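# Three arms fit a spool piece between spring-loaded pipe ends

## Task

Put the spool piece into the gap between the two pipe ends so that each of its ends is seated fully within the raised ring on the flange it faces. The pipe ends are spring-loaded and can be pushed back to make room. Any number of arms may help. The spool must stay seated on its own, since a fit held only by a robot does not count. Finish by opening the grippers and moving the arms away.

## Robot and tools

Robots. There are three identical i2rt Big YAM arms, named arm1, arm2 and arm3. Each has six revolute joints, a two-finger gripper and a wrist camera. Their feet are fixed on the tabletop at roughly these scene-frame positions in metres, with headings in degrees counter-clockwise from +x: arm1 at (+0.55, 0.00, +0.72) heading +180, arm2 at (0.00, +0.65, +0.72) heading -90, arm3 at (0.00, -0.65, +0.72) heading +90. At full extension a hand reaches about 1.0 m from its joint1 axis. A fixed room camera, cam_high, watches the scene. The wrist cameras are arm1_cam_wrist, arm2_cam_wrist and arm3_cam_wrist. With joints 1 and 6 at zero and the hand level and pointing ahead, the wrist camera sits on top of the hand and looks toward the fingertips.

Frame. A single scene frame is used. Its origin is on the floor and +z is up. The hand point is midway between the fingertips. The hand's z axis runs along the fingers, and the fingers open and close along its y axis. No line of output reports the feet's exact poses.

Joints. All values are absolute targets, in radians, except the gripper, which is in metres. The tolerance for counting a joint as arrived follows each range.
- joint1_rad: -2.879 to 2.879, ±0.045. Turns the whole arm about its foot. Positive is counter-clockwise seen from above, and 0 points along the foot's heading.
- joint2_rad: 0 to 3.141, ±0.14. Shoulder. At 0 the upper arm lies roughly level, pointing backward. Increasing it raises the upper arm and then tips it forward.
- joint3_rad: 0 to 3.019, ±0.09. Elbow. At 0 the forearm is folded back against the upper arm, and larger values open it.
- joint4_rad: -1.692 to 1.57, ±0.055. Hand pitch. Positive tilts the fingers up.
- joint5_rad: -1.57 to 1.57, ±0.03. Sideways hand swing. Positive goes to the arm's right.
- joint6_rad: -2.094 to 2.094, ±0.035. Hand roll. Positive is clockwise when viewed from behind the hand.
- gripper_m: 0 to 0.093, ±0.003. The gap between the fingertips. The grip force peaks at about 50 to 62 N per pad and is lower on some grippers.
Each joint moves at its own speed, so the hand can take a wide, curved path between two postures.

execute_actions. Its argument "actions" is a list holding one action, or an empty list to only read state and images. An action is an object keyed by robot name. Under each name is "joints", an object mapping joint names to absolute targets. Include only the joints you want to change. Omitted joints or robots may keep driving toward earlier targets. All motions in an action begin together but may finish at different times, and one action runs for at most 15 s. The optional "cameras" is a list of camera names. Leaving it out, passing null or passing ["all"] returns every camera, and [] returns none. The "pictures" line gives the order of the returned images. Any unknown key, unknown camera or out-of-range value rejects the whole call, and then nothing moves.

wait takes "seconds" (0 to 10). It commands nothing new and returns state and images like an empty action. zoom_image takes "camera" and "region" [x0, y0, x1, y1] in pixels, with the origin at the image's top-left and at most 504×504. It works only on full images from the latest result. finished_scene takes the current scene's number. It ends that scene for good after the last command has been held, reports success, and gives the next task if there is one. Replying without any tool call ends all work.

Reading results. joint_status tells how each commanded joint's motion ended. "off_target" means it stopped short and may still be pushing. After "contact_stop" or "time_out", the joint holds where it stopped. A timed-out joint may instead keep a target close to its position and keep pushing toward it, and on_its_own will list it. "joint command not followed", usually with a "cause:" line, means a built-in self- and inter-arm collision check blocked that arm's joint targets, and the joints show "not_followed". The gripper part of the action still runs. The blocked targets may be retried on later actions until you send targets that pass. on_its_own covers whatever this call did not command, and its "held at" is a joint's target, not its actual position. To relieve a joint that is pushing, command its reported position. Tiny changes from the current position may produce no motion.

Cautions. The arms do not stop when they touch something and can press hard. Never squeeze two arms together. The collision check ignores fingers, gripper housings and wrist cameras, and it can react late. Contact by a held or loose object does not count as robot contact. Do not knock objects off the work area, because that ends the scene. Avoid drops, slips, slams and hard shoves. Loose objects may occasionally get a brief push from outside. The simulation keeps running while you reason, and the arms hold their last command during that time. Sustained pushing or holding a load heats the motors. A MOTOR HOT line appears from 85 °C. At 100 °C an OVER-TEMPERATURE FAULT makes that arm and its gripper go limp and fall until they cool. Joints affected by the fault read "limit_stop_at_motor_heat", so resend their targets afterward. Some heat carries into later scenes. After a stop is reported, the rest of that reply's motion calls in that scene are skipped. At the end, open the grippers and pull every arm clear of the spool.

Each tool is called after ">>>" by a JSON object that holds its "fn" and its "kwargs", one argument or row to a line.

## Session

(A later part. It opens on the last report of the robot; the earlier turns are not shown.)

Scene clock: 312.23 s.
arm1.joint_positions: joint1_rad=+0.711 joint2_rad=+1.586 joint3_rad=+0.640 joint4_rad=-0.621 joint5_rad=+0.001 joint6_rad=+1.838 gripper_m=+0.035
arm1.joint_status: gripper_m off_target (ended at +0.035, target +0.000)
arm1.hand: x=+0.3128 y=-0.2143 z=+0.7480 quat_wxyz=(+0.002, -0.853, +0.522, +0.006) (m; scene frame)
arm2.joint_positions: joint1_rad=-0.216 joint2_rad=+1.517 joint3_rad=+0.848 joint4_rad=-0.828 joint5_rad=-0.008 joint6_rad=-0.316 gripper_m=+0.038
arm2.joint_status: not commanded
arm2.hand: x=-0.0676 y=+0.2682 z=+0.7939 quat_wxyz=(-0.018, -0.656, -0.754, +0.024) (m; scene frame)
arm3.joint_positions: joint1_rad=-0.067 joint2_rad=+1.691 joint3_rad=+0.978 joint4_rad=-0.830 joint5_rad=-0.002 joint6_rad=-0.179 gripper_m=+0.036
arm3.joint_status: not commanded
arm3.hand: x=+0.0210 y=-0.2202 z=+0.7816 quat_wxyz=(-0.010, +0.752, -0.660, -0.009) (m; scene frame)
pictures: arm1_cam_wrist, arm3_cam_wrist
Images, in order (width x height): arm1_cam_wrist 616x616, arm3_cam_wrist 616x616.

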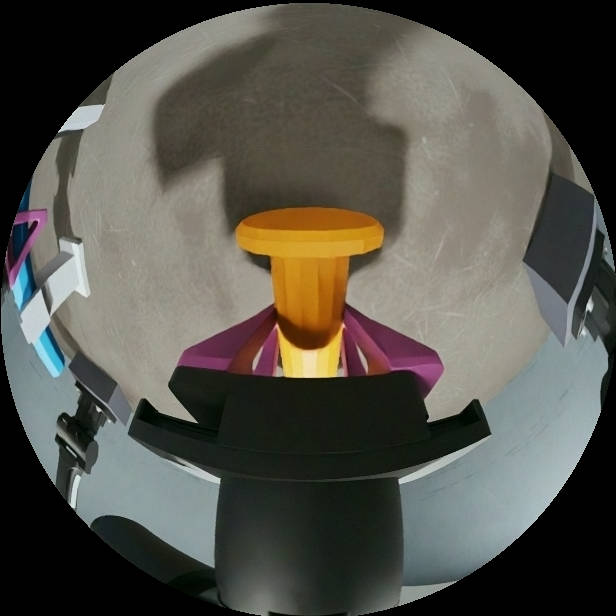

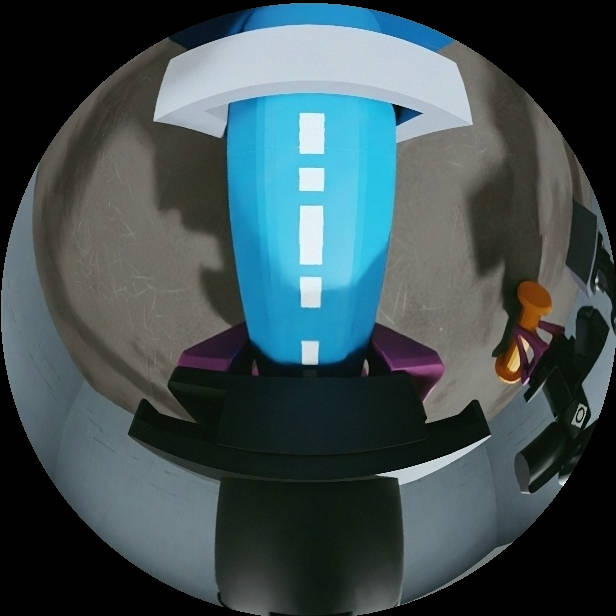

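>>> {"fn": "execute_actions", "kwargs": {
  "actions": [
    {"arm1":{"joints":{"joint2_rad":1.193,"joint3_rad":0.895,"joint4_rad":-1.273}}}
  ],
  "cameras": []
}}

>>> {"fn": "execute_actions", "kwargs": {
  "actions": [
    {"arm1":{"joints":{"joint1_rad":-0.085,"joint2_rad":1.5,"joint3_rad":1.3,"joint4_rad":-1.37,"joint6_rad":1.32}}}
  ],
  "cameras": []
}}

>>> {"fn": "execute_actions", "kwargs": {
  "actions": [
    {"arm1":{"joints":{"joint2_rad":1.89,"joint3_rad":1.6,"joint4_rad":-1.21}}}
  ]
}}

>>> {"fn": "zoom_image", "kwargs": {
  "camera": "cam_high",
  "region": [150,190,330,330]
}}

Scene clock: 320.97 s.
arm1.joint_positions: joint1_rad=+0.711 joint2_rad=+1.191 joint3_rad=+0.880 joint4_rad=-1.260 joint5_rad=+0.001 joint6_rad=+1.838 gripper_m=+0.035
arm1.joint_status: all done
arm1.hand: x=+0.3226 y=-0.2085 z=+0.9401 quat_wxyz=(+0.005, -0.853, +0.522, +0.005) (m; scene frame)
arm2.joint_positions: joint1_rad=-0.216 joint2_rad=+1.517 joint3_rad=+0.848 joint4_rad=-0.828 joint5_rad=-0.008 joint6_rad=-0.316 gripper_m=+0.038
arm2.joint_status: not commanded
arm2.hand: x=-0.0676 y=+0.2682 z=+0.7939 quat_wxyz=(-0.018, -0.656, -0.754, +0.024) (m; scene frame)
arm3.joint_positions: joint1_rad=-0.067 joint2_rad=+1.691 joint3_rad=+0.978 joint4_rad=-0.830 joint5_rad=-0.002 joint6_rad=-0.179 gripper_m=+0.036
arm3.joint_status: not commanded
arm3.hand: x=+0.0210 y=-0.2202 z=+0.7816 quat_wxyz=(-0.010, +0.752, -0.660, -0.009) (m; scene frame)
pictures: none
No camera images: the call's "cameras" was empty. Leave "cameras" out to get every camera's image.

Scene clock: 322.50 s.
arm1.joint_positions: joint1_rad=-0.093 joint2_rad=+1.515 joint3_rad=+1.252 joint4_rad=-1.361 joint5_rad=+0.003 joint6_rad=+1.329 gripper_m=+0.035
arm1.joint_status: all done
arm1.hand: x=+0.1275 y=+0.0266 z=+0.9668 quat_wxyz=(+0.020, -0.766, +0.642, -0.015) (m; scene frame)
arm2.joint_positions: joint1_rad=-0.216 joint2_rad=+1.517 joint3_rad=+0.848 joint4_rad=-0.828 joint5_rad=-0.008 joint6_rad=-0.316 gripper_m=+0.038
arm2.joint_status: not commanded
arm2.hand: x=-0.0676 y=+0.2682 z=+0.7939 quat_wxyz=(-0.018, -0.656, -0.754, +0.024) (m; scene frame)
arm3.joint_positions: joint1_rad=-0.067 joint2_rad=+1.691 joint3_rad=+0.978 joint4_rad=-0.830 joint5_rad=-0.002 joint6_rad=-0.179 gripper_m=+0.036
arm3.joint_status: not commanded
arm3.hand: x=+0.0210 y=-0.2202 z=+0.7816 quat_wxyz=(-0.010, +0.752, -0.660, -0.009) (m; scene frame)
pictures: none
No camera images: the call's "cameras" was empty. Leave "cameras" out to get every camera's image.

Scene clock: 323.63 s.
arm1.joint_positions: joint1_rad=-0.098 joint2_rad=+1.908 joint3_rad=+1.546 joint4_rad=-1.212 joint5_rad=+0.007 joint6_rad=+1.327 gripper_m=+0.035
arm1.joint_status: all done
arm1.hand: x=-0.0158 y=+0.0408 z=+0.8847 quat_wxyz=(+0.007, -0.766, +0.643, +0.007) (m; scene frame)
arm2.joint_positions: joint1_rad=-0.216 joint2_rad=+1.517 joint3_rad=+0.848 joint4_rad=-0.828 joint5_rad=-0.008 joint6_rad=-0.316 gripper_m=+0.038
arm2.joint_status: not commanded
arm2.hand: x=-0.0676 y=+0.2682 z=+0.7939 quat_wxyz=(-0.018, -0.656, -0.754, +0.024) (m; scene frame)
arm3.joint_positions: joint1_rad=-0.067 joint2_rad=+1.692 joint3_rad=+0.978 joint4_rad=-0.826 joint5_rad=-0.002 joint6_rad=-0.180 gripper_m=+0.036
arm3.joint_status: not commanded
arm3.hand: x=+0.0211 y=-0.2191 z=+0.7814 quat_wxyz=(-0.012, +0.752, -0.659, -0.010) (m; scene frame)
pictures: arm1_cam_wrist, arm2_cam_wrist, arm3_cam_wrist, cam_high
Images, in order (width x height): arm1_cam_wrist 616x616, arm2_cam_wrist 616x616, arm3_cam_wrist 616x616, cam_high 504x504.

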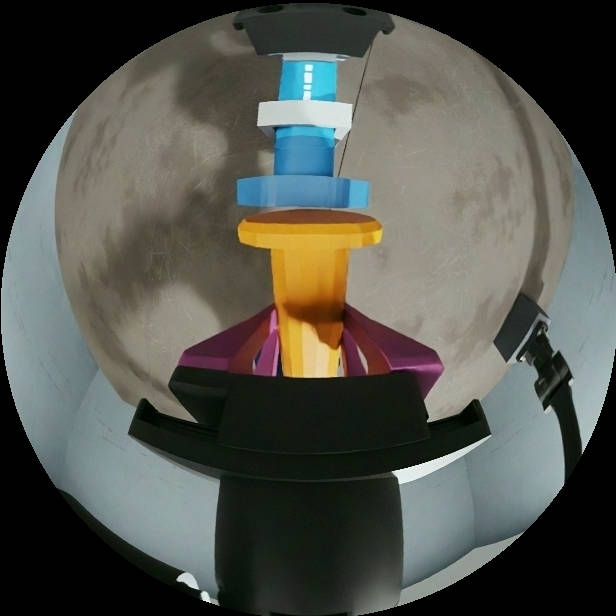

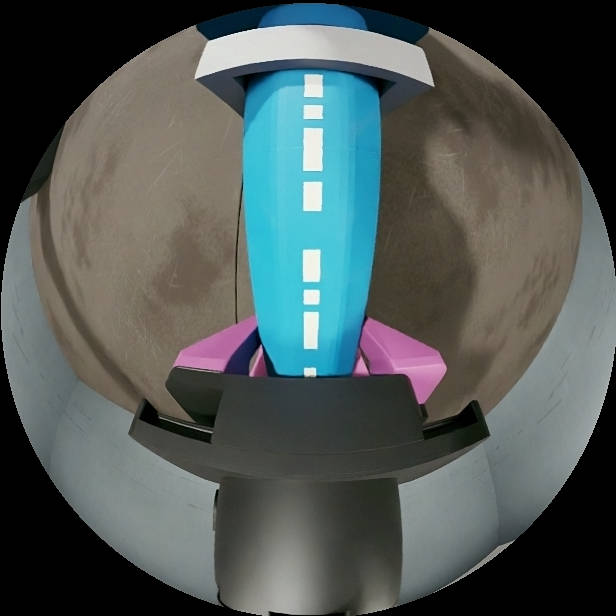

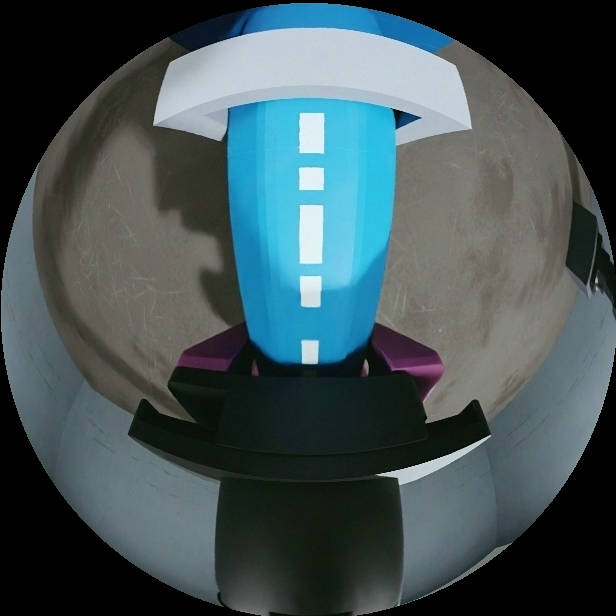

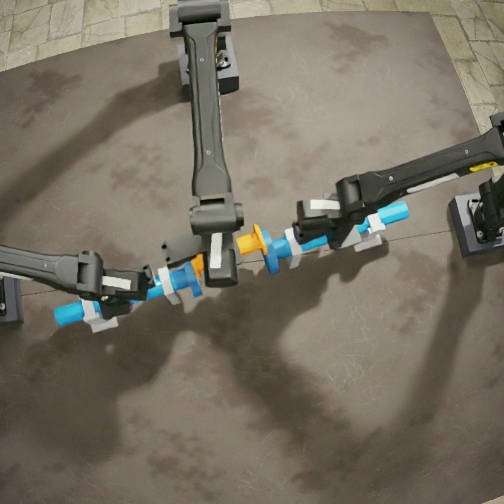

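Region (150, 190, 330, 330) of cam_high's 504x504 image, scaled by 2.800, with more detail than that image has.

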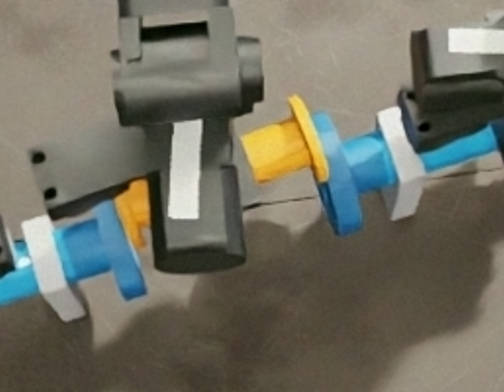

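>>> {"fn": "execute_actions", "kwargs": {
  "actions": [
    {"arm1":{"joints":{"joint2_rad":1.97,"joint3_rad":1.56,"joint4_rad":-1.14}}}
  ],
  "cameras": ["arm1_cam_wrist","cam_high"]
}}

>>> {"fn": "zoom_image", "kwargs": {
  "camera": "cam_high",
  "region": [150,190,330,330]
}}

Scene clock: 330.20 s.
arm1.joint_positions: joint1_rad=-0.095 joint2_rad=+1.960 joint3_rad=+1.546 joint4_rad=-1.156 joint5_rad=+0.003 joint6_rad=+1.333 gripper_m=+0.035
arm1.joint_status: all done
arm1.hand: x=-0.0268 y=+0.0395 z=+0.8557 quat_wxyz=(+0.004, -0.765, +0.644, +0.007) (m; scene frame)
arm2.joint_positions: joint1_rad=-0.216 joint2_rad=+1.517 joint3_rad=+0.848 joint4_rad=-0.828 joint5_rad=-0.008 joint6_rad=-0.316 gripper_m=+0.038
arm2.joint_status: not commanded
arm2.hand: x=-0.0676 y=+0.2682 z=+0.7939 quat_wxyz=(-0.018, -0.656, -0.754, +0.024) (m; scene frame)
arm3.joint_positions: joint1_rad=-0.067 joint2_rad=+1.692 joint3_rad=+0.978 joint4_rad=-0.826 joint5_rad=-0.002 joint6_rad=-0.180 gripper_m=+0.036
arm3.joint_status: not commanded
arm3.hand: x=+0.0210 y=-0.2191 z=+0.7814 quat_wxyz=(-0.012, +0.752, -0.659, -0.010) (m; scene frame)
pictures: arm1_cam_wrist, cam_high
Images, in order (width x height): arm1_cam_wrist 616x616, cam_high 504x504.

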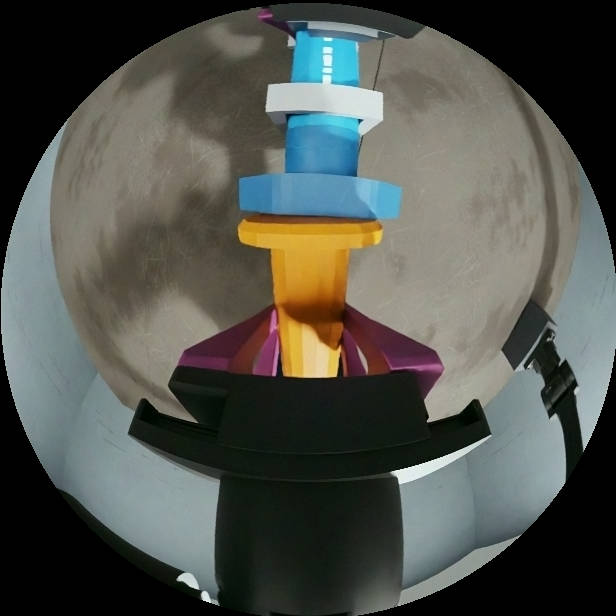

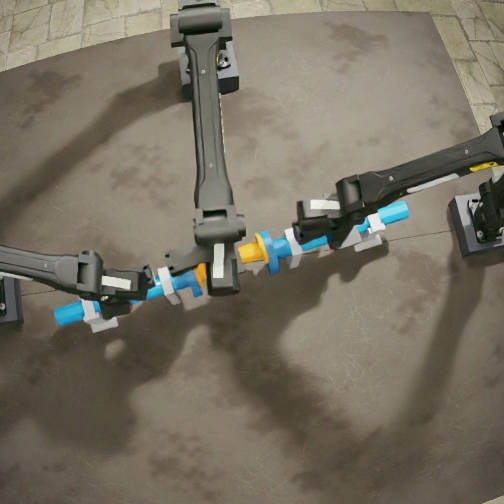

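Region (150, 190, 330, 330) of cam_high's 504x504 image, scaled by 2.800, with more detail than that image has.

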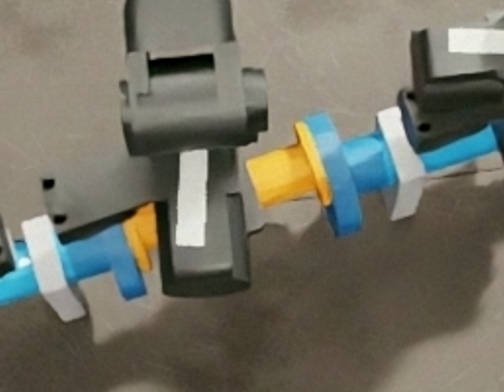

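>>> {"fn": "execute_actions", "kwargs": {
  "actions": [
    {"arm1":{"joints":{"joint2_rad":2.04,"joint4_rad":-1.13}}}
  ],
  "cameras": ["arm1_cam_wrist","cam_high"]
}}

>>> {"fn": "zoom_image", "kwargs": {
  "camera": "cam_high",
  "region": [150,190,330,330]
}}

Scene clock: 333.43 s.
arm1.joint_positions: joint1_rad=-0.094 joint2_rad=+2.051 joint3_rad=+1.546 joint4_rad=-1.139 joint5_rad=+0.005 joint6_rad=+1.328 gripper_m=+0.035
arm1.joint_status: all done
arm1.hand: x=-0.0222 y=+0.0395 z=+0.8054 quat_wxyz=(+0.026, -0.766, +0.642, -0.022) (m; scene frame)
arm2.joint_positions: joint1_rad=-0.216 joint2_rad=+1.517 joint3_rad=+0.848 joint4_rad=-0.827 joint5_rad=-0.008 joint6_rad=-0.316 gripper_m=+0.038
arm2.joint_status: not commanded
arm2.hand: x=-0.0676 y=+0.2681 z=+0.7939 quat_wxyz=(-0.018, -0.656, -0.754, +0.024) (m; scene frame)
arm3.joint_positions: joint1_rad=-0.067 joint2_rad=+1.692 joint3_rad=+0.978 joint4_rad=-0.825 joint5_rad=-0.001 joint6_rad=-0.178 gripper_m=+0.036
arm3.joint_status: not commanded
arm3.hand: x=+0.0212 y=-0.2190 z=+0.7813 quat_wxyz=(-0.012, +0.751, -0.660, -0.010) (m; scene frame)
pictures: arm1_cam_wrist, cam_high
Images, in order (width x height): arm1_cam_wrist 616x616, cam_high 504x504.

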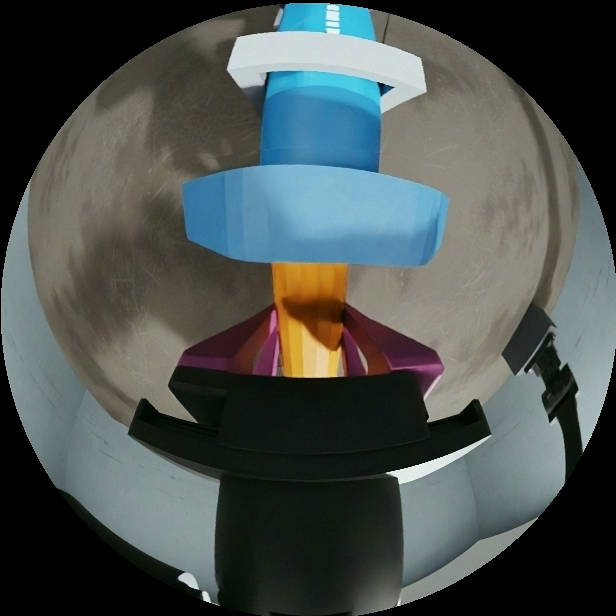

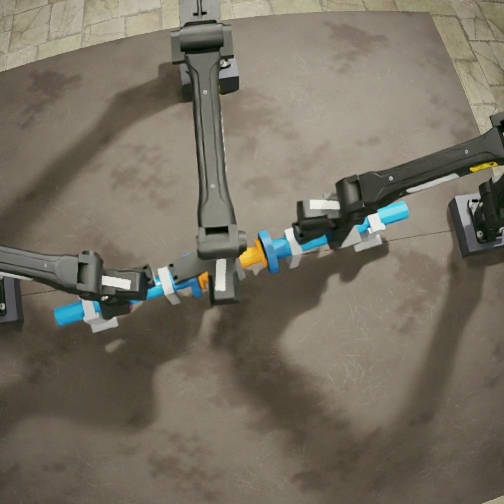

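Region (150, 190, 330, 330) of cam_high's 504x504 image, scaled by 2.800, with more detail than that image has.

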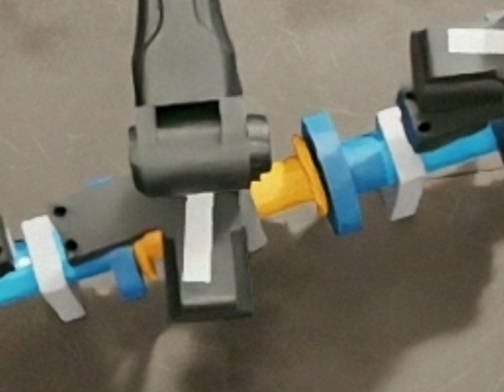

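>>> {"fn": "execute_actions", "kwargs": {
  "actions": [
    {"arm1":{"joints":{"joint2_rad":2.095,"joint4_rad":-1.09}}}
  ],
  "cameras": []
}}

>>> {"fn": "execute_actions", "kwargs": {
  "actions": [
    {"arm2":{"joints":{"gripper_m":0.093}},"arm3":{"joints":{"gripper_m":0.093}}}
  ]
}}

>>> {"fn": "zoom_image", "kwargs": {
  "camera": "cam_high",
  "region": [150,190,330,330]
}}

Scene clock: 336.70 s.
arm1.joint_positions: joint1_rad=-0.094 joint2_rad=+2.064 joint3_rad=+1.546 joint4_rad=-1.108 joint5_rad=+0.004 joint6_rad=+1.325 gripper_m=+0.035
arm1.joint_status: all done
arm1.hand: x=-0.0279 y=+0.0398 z=+0.7975 quat_wxyz=(+0.021, -0.767, +0.641, -0.016) (m; scene frame)
arm2.joint_positions: joint1_rad=-0.216 joint2_rad=+1.518 joint3_rad=+0.848 joint4_rad=-0.826 joint5_rad=-0.008 joint6_rad=-0.316 gripper_m=+0.038
arm2.joint_status: not commanded
arm2.hand: x=-0.0676 y=+0.2681 z=+0.7935 quat_wxyz=(-0.018, -0.656, -0.754, +0.024) (m; scene frame)
arm3.joint_positions: joint1_rad=-0.067 joint2_rad=+1.692 joint3_rad=+0.978 joint4_rad=-0.825 joint5_rad=-0.001 joint6_rad=-0.180 gripper_m=+0.036
arm3.joint_status: not commanded
arm3.hand: x=+0.0210 y=-0.2190 z=+0.7813 quat_wxyz=(-0.012, +0.752, -0.659, -0.010) (m; scene frame)
pictures: none
No camera images: the call's "cameras" was empty. Leave "cameras" out to get every camera's image.

Scene clock: 337.40 s.
arm1.joint_positions: joint1_rad=-0.094 joint2_rad=+2.065 joint3_rad=+1.546 joint4_rad=-1.108 joint5_rad=+0.004 joint6_rad=+1.328 gripper_m=+0.035
arm1.joint_status: not commanded
arm1.hand: x=-0.0279 y=+0.0398 z=+0.7973 quat_wxyz=(+0.021, -0.766, +0.642, -0.016) (m; scene frame)
arm2.joint_positions: joint1_rad=-0.217 joint2_rad=+1.517 joint3_rad=+0.848 joint4_rad=-0.832 joint5_rad=-0.003 joint6_rad=-0.324 gripper_m=+0.093
arm2.joint_status: all done
arm2.hand: x=-0.0684 y=+0.2695 z=+0.7937 quat_wxyz=(-0.014, -0.653, -0.757, +0.023) (m; scene frame)
arm3.joint_positions: joint1_rad=-0.067 joint2_rad=+1.692 joint3_rad=+0.978 joint4_rad=-0.826 joint5_rad=-0.001 joint6_rad=-0.183 gripper_m=+0.093
arm3.joint_status: all done
arm3.hand: x=+0.0210 y=-0.2191 z=+0.7811 quat_wxyz=(-0.012, +0.753, -0.658, -0.010) (m; scene frame)
pictures: arm1_cam_wrist, arm2_cam_wrist, arm3_cam_wrist, cam_high
Images, in order (width x height): arm1_cam_wrist 616x616, arm2_cam_wrist 616x616, arm3_cam_wrist 616x616, cam_high 504x504.

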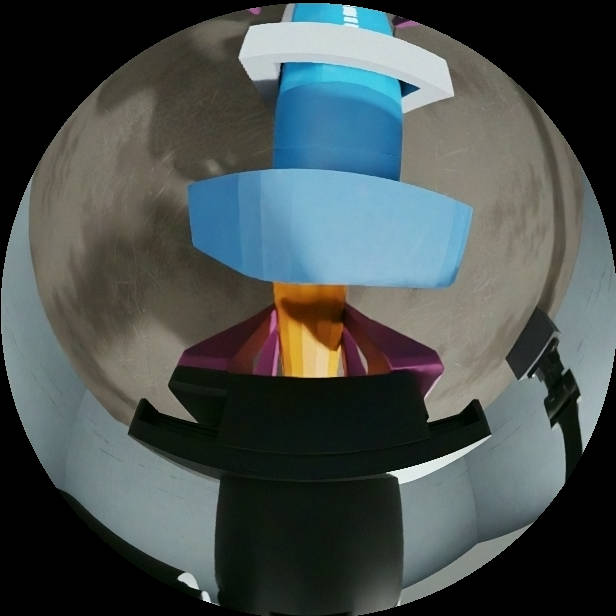

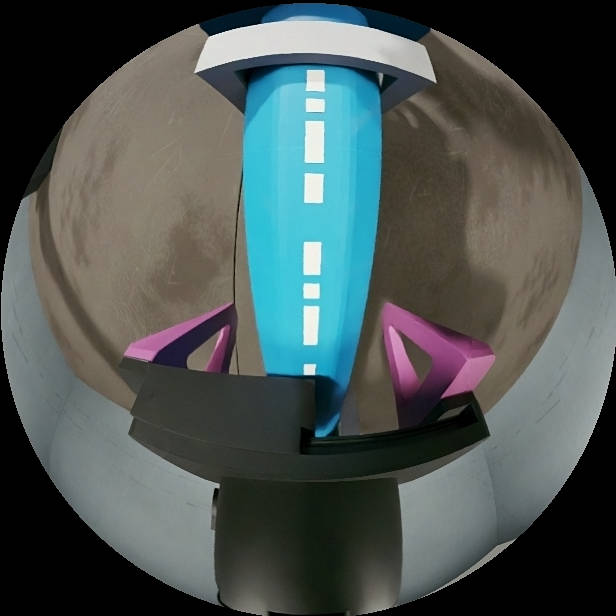

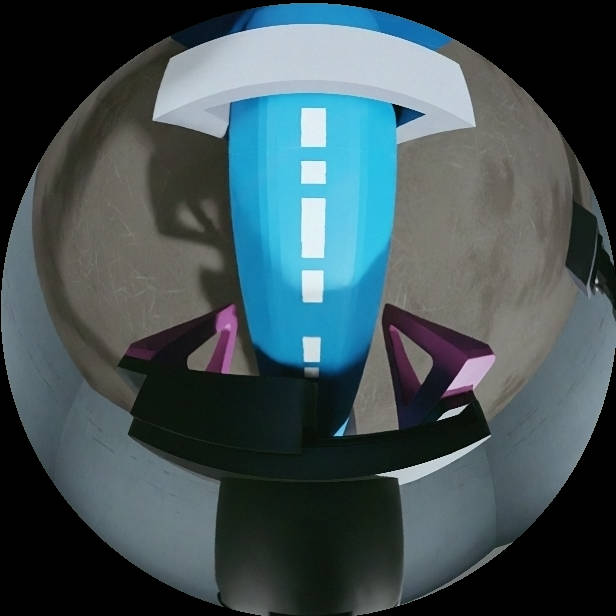

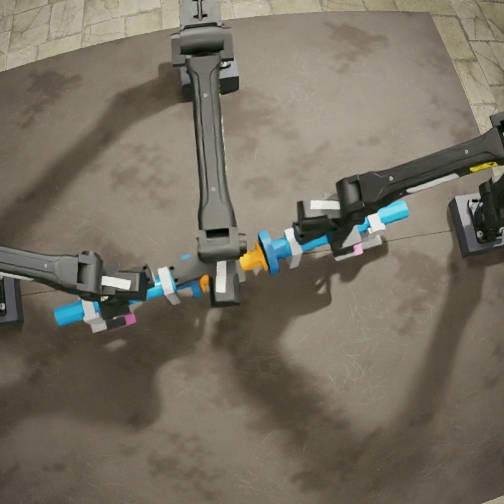

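Region (150, 190, 330, 330) of cam_high's 504x504 image, scaled by 2.800, with more detail than that image has.

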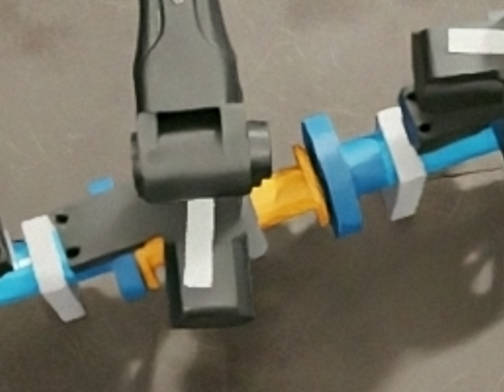

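>>> {"fn": "execute_actions", "kwargs": {
  "actions": [
    {"arm1":{"joints":{"joint2_rad":2.11,"joint4_rad":-1.15}}}
  ]
}}

>>> {"fn": "zoom_image", "kwargs": {
  "camera": "cam_high",
  "region": [150,190,330,330]
}}

Scene clock: 340.73 s.
arm1.joint_positions: joint1_rad=-0.094 joint2_rad=+2.066 joint3_rad=+1.546 joint4_rad=-1.113 joint5_rad=+0.004 joint6_rad=+1.331 gripper_m=+0.035
arm1.joint_status: all done
arm1.hand: x=-0.0266 y=+0.0397 z=+0.7965 quat_wxyz=(+0.023, -0.765, +0.643, -0.018) (m; scene frame)
arm2.joint_positions: joint1_rad=-0.217 joint2_rad=+1.517 joint3_rad=+0.848 joint4_rad=-0.832 joint5_rad=-0.003 joint6_rad=-0.324 gripper_m=+0.093
arm2.joint_status: not commanded
arm2.hand: x=-0.0684 y=+0.2695 z=+0.7937 quat_wxyz=(-0.014, -0.653, -0.757, +0.023) (m; scene frame)
arm3.joint_positions: joint1_rad=-0.067 joint2_rad=+1.692 joint3_rad=+0.978 joint4_rad=-0.826 joint5_rad=-0.001 joint6_rad=-0.183 gripper_m=+0.093
arm3.joint_status: not commanded
arm3.hand: x=+0.0210 y=-0.2191 z=+0.7811 quat_wxyz=(-0.012, +0.753, -0.658, -0.010) (m; scene frame)
pictures: arm1_cam_wrist, arm2_cam_wrist, arm3_cam_wrist, cam_high
Images, in order (width x height): arm1_cam_wrist 616x616, arm2_cam_wrist 616x616, arm3_cam_wrist 616x616, cam_high 504x504.

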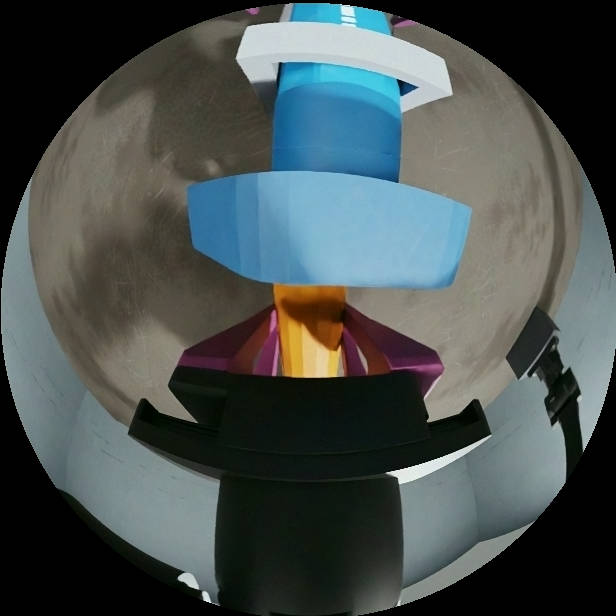

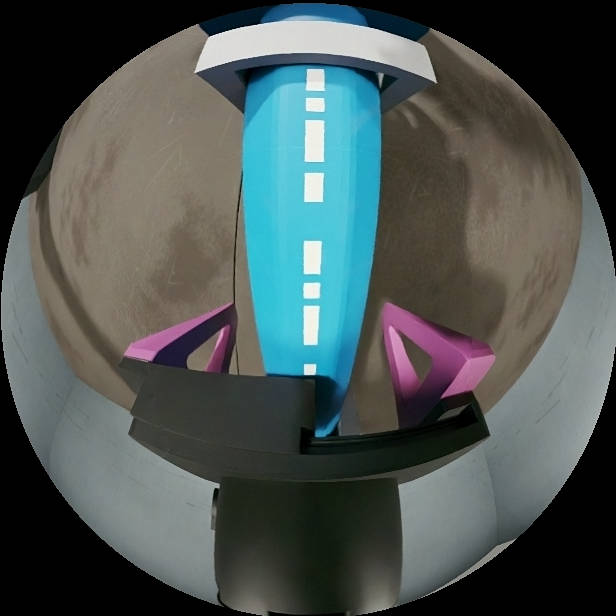

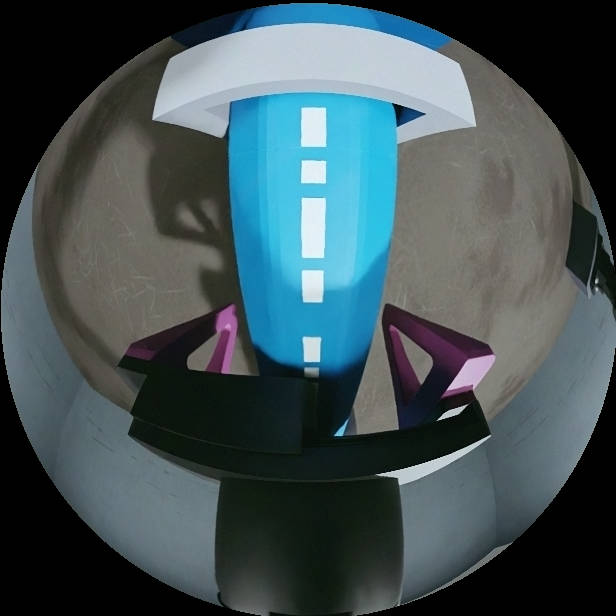

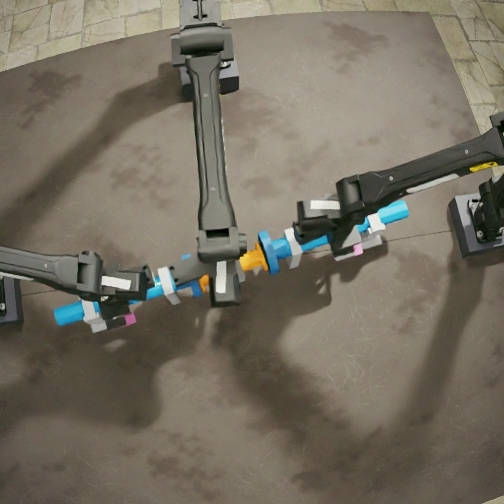

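Region (150, 190, 330, 330) of cam_high's 504x504 image, scaled by 2.800, with more detail than that image has.

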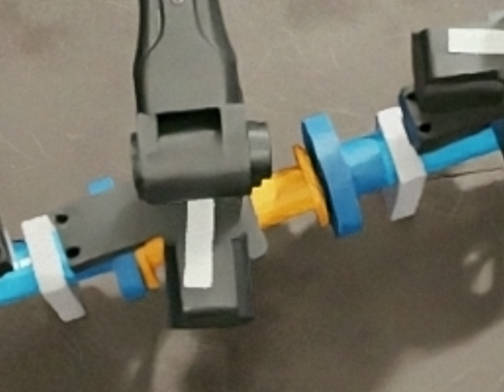

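>>> {"fn": "execute_actions", "kwargs": {
  "actions": [
    {"arm2":{"joints":{"gripper_m":0}},"arm3":{"joints":{"gripper_m":0}},"arm1":{"joints":{"joint2_rad":2.07,"joint4_rad":-1.12}}}
  ],
  "cameras": []
}}

>>> {"fn": "execute_actions", "kwargs": {
  "actions": [
    {"arm2":{"joints":{"joint2_rad":1.44,"joint3_rad":0.77,"joint4_rad":-0.82}},"arm3":{"joints":{"joint2_rad":1.62,"joint3_rad":0.9,"joint4_rad":-0.82}}}
  ],
  "cameras": []
}}

>>> {"fn": "execute_actions", "kwargs": {
  "actions": [
    {"arm1":{"joints":{"joint2_rad":2.11,"joint4_rad":-1.13}}}
  ]
}}

Scene clock: 348.97 s.
arm1.joint_positions: joint1_rad=-0.094 joint2_rad=+2.066 joint3_rad=+1.546 joint4_rad=-1.113 joint5_rad=+0.004 joint6_rad=+1.331 gripper_m=+0.035
arm1.joint_status: all done
arm1.hand: x=-0.0266 y=+0.0397 z=+0.7965 quat_wxyz=(+0.023, -0.765, +0.643, -0.018) (m; scene frame)
arm2.joint_positions: joint1_rad=-0.217 joint2_rad=+1.517 joint3_rad=+0.848 joint4_rad=-0.833 joint5_rad=-0.006 joint6_rad=-0.318 gripper_m=+0.038
arm2.joint_status: gripper_m off_target (ended at +0.038, target +0.000)
arm2.hand: x=-0.0678 y=+0.2696 z=+0.7937 quat_wxyz=(-0.015, -0.656, -0.755, +0.022) (m; scene frame)
arm3.joint_positions: joint1_rad=-0.067 joint2_rad=+1.692 joint3_rad=+0.978 joint4_rad=-0.826 joint5_rad=+0.003 joint6_rad=-0.185 gripper_m=+0.036
arm3.joint_status: gripper_m off_target (ended at +0.036, target +0.000)
arm3.hand: x=+0.0217 y=-0.2192 z=+0.7811 quat_wxyz=(-0.013, +0.754, -0.657, -0.008) (m; scene frame)
pictures: none
No camera images: the call's "cameras" was empty. Leave "cameras" out to get every camera's image.

Scene clock: 349.63 s.
arm1.joint_positions: joint1_rad=-0.094 joint2_rad=+2.068 joint3_rad=+1.546 joint4_rad=-1.113 joint5_rad=+0.003 joint6_rad=+1.329 gripper_m=+0.035
arm1.joint_status: not commanded
arm1.hand: x=-0.0264 y=+0.0396 z=+0.7956 quat_wxyz=(+0.023, -0.766, +0.642, -0.019) (m; scene frame)
arm2.joint_positions: joint1_rad=-0.217 joint2_rad=+1.487 joint3_rad=+0.811 joint4_rad=-0.778 joint5_rad=-0.004 joint6_rad=-0.313 gripper_m=+0.038
arm2.joint_status: all done
arm2.hand: x=-0.0679 y=+0.2710 z=+0.7939 quat_wxyz=(-0.027, -0.657, -0.752, +0.043) (m; scene frame)
arm3.joint_positions: joint1_rad=-0.067 joint2_rad=+1.673 joint3_rad=+0.949 joint4_rad=-0.782 joint5_rad=+0.003 joint6_rad=-0.182 gripper_m=+0.036
arm3.joint_status: all done
arm3.hand: x=+0.0216 y=-0.2206 z=+0.7808 quat_wxyz=(-0.026, +0.752, -0.658, -0.019) (m; scene frame)
pictures: none
No camera images: the call's "cameras" was empty. Leave "cameras" out to get every camera's image.

Scene clock: 350.30 s.
arm1.joint_positions: joint1_rad=-0.094 joint2_rad=+2.105 joint3_rad=+1.546 joint4_rad=-1.115 joint5_rad=+0.007 joint6_rad=+1.329 gripper_m=+0.035
arm1.joint_status: all done
arm1.hand: x=-0.0206 y=+0.0402 z=+0.7752 quat_wxyz=(+0.036, -0.765, +0.642, -0.034) (m; scene frame)
arm2.joint_positions: joint1_rad=-0.217 joint2_rad=+1.487 joint3_rad=+0.811 joint4_rad=-0.777 joint5_rad=-0.004 joint6_rad=-0.313 gripper_m=+0.038
arm2.joint_status: not commanded
arm2.hand: x=-0.0679 y=+0.2712 z=+0.7938 quat_wxyz=(-0.027, -0.657, -0.752, +0.043) (m; scene frame)
arm3.joint_positions: joint1_rad=-0.067 joint2_rad=+1.673 joint3_rad=+0.949 joint4_rad=-0.782 joint5_rad=+0.003 joint6_rad=-0.182 gripper_m=+0.036
arm3.joint_status: not commanded
arm3.hand: x=+0.0216 y=-0.2206 z=+0.7808 quat_wxyz=(-0.026, +0.752, -0.658, -0.019) (m; scene frame)
pictures: arm1_cam_wrist, arm2_cam_wrist, arm3_cam_wrist, cam_high
Images, in order (width x height): arm1_cam_wrist 616x616, arm2_cam_wrist 616x616, arm3_cam_wrist 616x616, cam_high 504x504.

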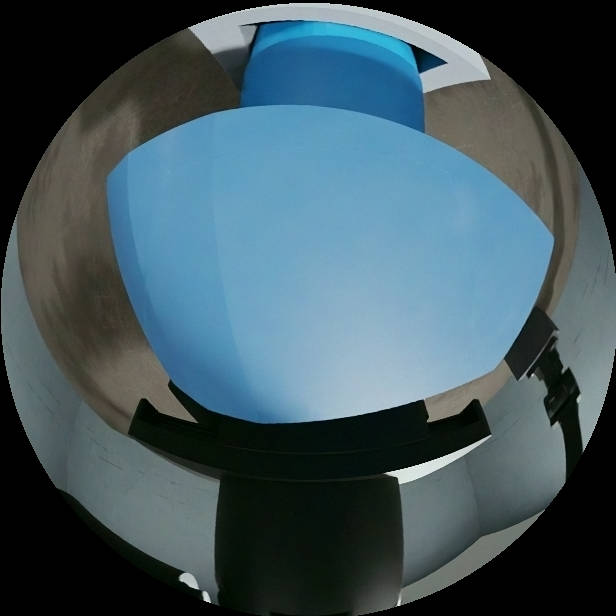

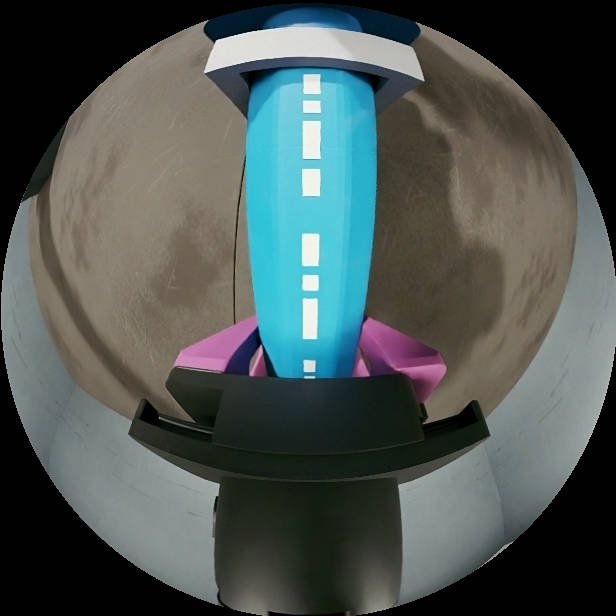

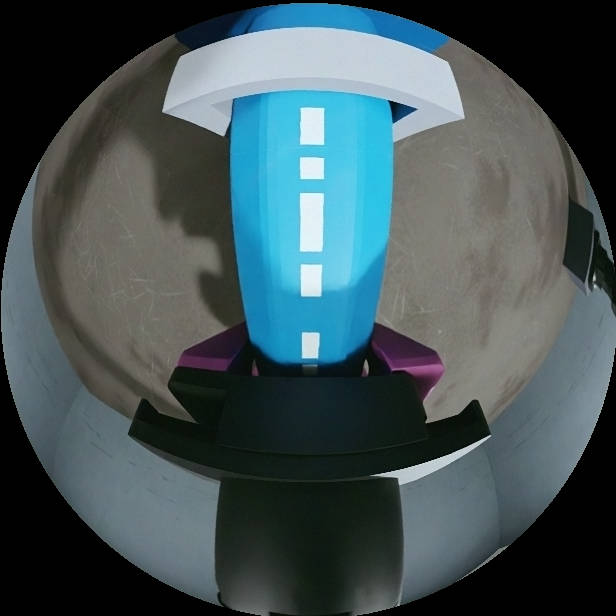

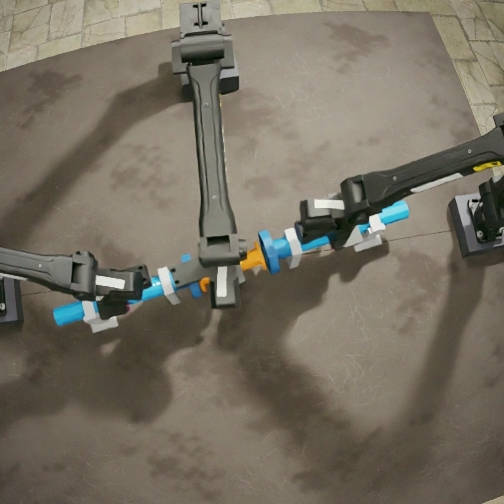

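>>> {"fn": "execute_actions", "kwargs": {
  "actions": [
    {"arm2":{"joints":{"gripper_m":0.093}},"arm3":{"joints":{"gripper_m":0.093}}}
  ],
  "cameras": ["arm2_cam_wrist","arm3_cam_wrist"]
}}

>>> {"fn": "execute_actions", "kwargs": {
  "actions": [
    {"arm1":{"joints":{"joint2_rad":2.06,"joint4_rad":-1.15}}}
  ]
}}

>>> {"fn": "zoom_image", "kwargs": {
  "camera": "cam_high",
  "region": [150,190,330,330]
}}

Scene clock: 356.33 s.
arm1.joint_positions: joint1_rad=-0.094 joint2_rad=+2.105 joint3_rad=+1.546 joint4_rad=-1.115 joint5_rad=+0.007 joint6_rad=+1.341 gripper_m=+0.035
arm1.joint_status: not commanded
arm1.hand: x=-0.0206 y=+0.0400 z=+0.7752 quat_wxyz=(+0.036, -0.761, +0.646, -0.034) (m; scene frame)
arm2.joint_positions: joint1_rad=-0.217 joint2_rad=+1.444 joint3_rad=+0.778 joint4_rad=-0.814 joint5_rad=-0.003 joint6_rad=-0.324 gripper_m=+0.093
arm2.joint_status: all done
arm2.hand: x=-0.0644 y=+0.2914 z=+0.7978 quat_wxyz=(-0.020, -0.653, -0.756, +0.032) (m; scene frame)
arm3.joint_positions: joint1_rad=-0.067 joint2_rad=+1.631 joint3_rad=+0.905 joint4_rad=-0.807 joint5_rad=+0.002 joint6_rad=-0.183 gripper_m=+0.093
arm3.joint_status: all done
arm3.hand: x=+0.0204 y=-0.2434 z=+0.7841 quat_wxyz=(-0.015, +0.753, -0.658, -0.010) (m; scene frame)
pictures: arm2_cam_wrist, arm3_cam_wrist
Images, in order (width x height): arm2_cam_wrist 616x616, arm3_cam_wrist 616x616.

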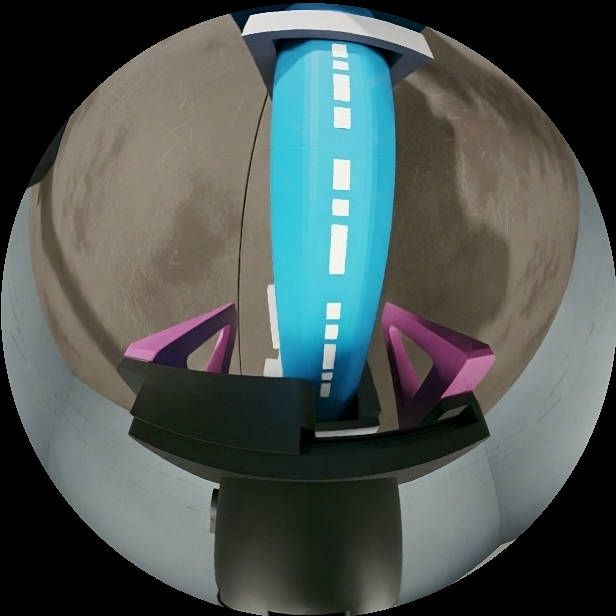

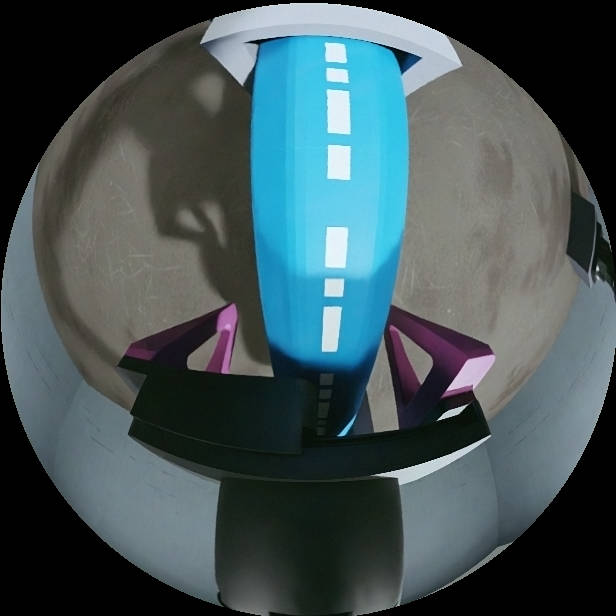

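Scene clock: 356.87 s.
arm1.joint_positions: joint1_rad=-0.094 joint2_rad=+2.104 joint3_rad=+1.546 joint4_rad=-1.118 joint5_rad=+0.007 joint6_rad=+1.344 gripper_m=+0.035
arm1.joint_status: all done
arm1.hand: x=-0.0200 y=+0.0400 z=+0.7757 quat_wxyz=(+0.037, -0.760, +0.647, -0.034) (m; scene frame)
arm2.joint_positions: joint1_rad=-0.217 joint2_rad=+1.444 joint3_rad=+0.778 joint4_rad=-0.814 joint5_rad=-0.003 joint6_rad=-0.324 gripper_m=+0.093
arm2.joint_status: not commanded
arm2.hand: x=-0.0644 y=+0.2914 z=+0.7978 quat_wxyz=(-0.020, -0.653, -0.756, +0.032) (m; scene frame)
arm3.joint_positions: joint1_rad=-0.067 joint2_rad=+1.631 joint3_rad=+0.905 joint4_rad=-0.807 joint5_rad=+0.002 joint6_rad=-0.183 gripper_m=+0.093
arm3.joint_status: not commanded
arm3.hand: x=+0.0204 y=-0.2434 z=+0.7841 quat_wxyz=(-0.015, +0.753, -0.658, -0.010) (m; scene frame)
pictures: arm1_cam_wrist, arm2_cam_wrist, arm3_cam_wrist, cam_high
Images, in order (width x height): arm1_cam_wrist 616x616, arm2_cam_wrist 616x616, arm3_cam_wrist 616x616, cam_high 504x504.

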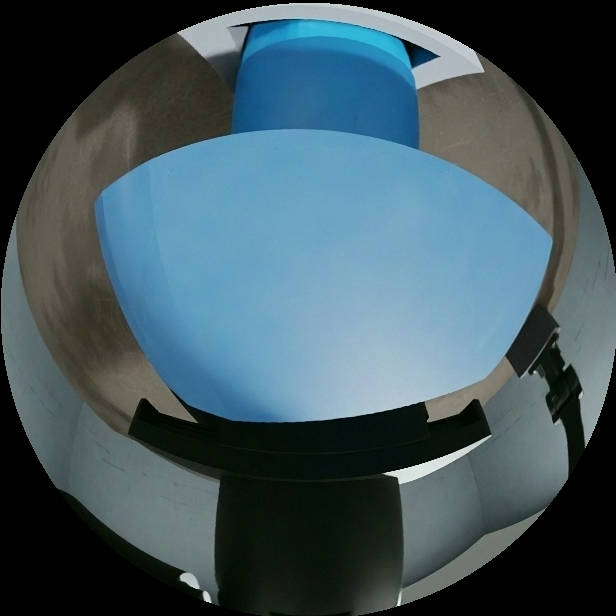

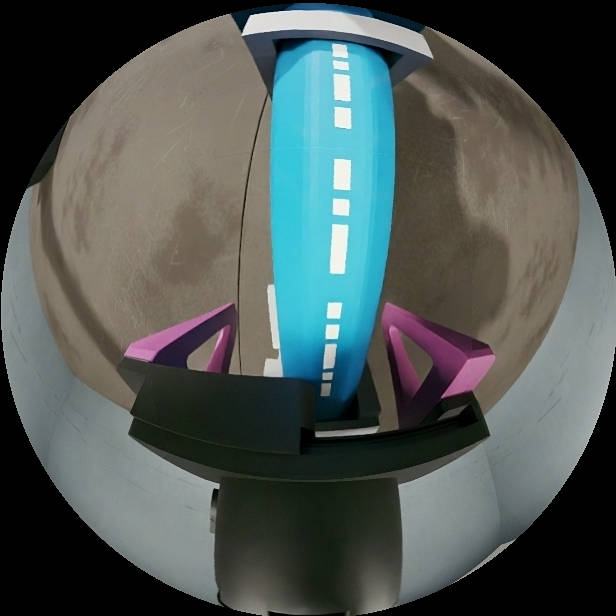

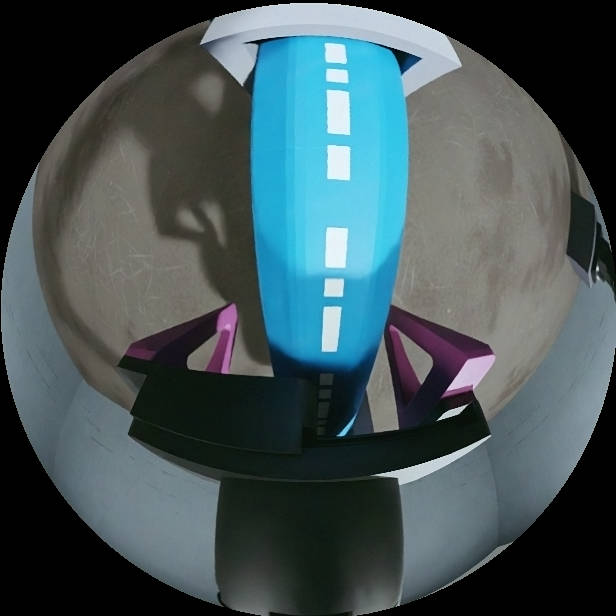

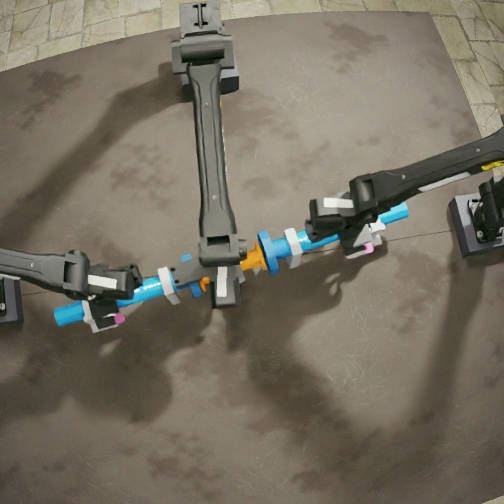

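Region (150, 190, 330, 330) of cam_high's 504x504 image, scaled by 2.800, with more detail than that image has.

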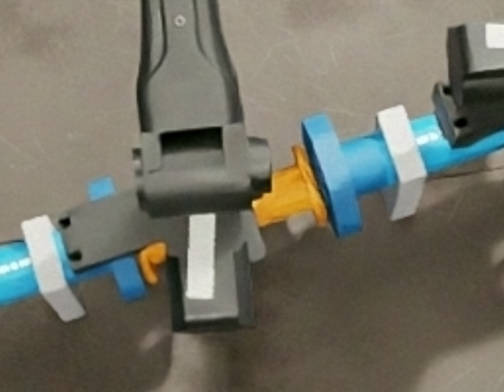

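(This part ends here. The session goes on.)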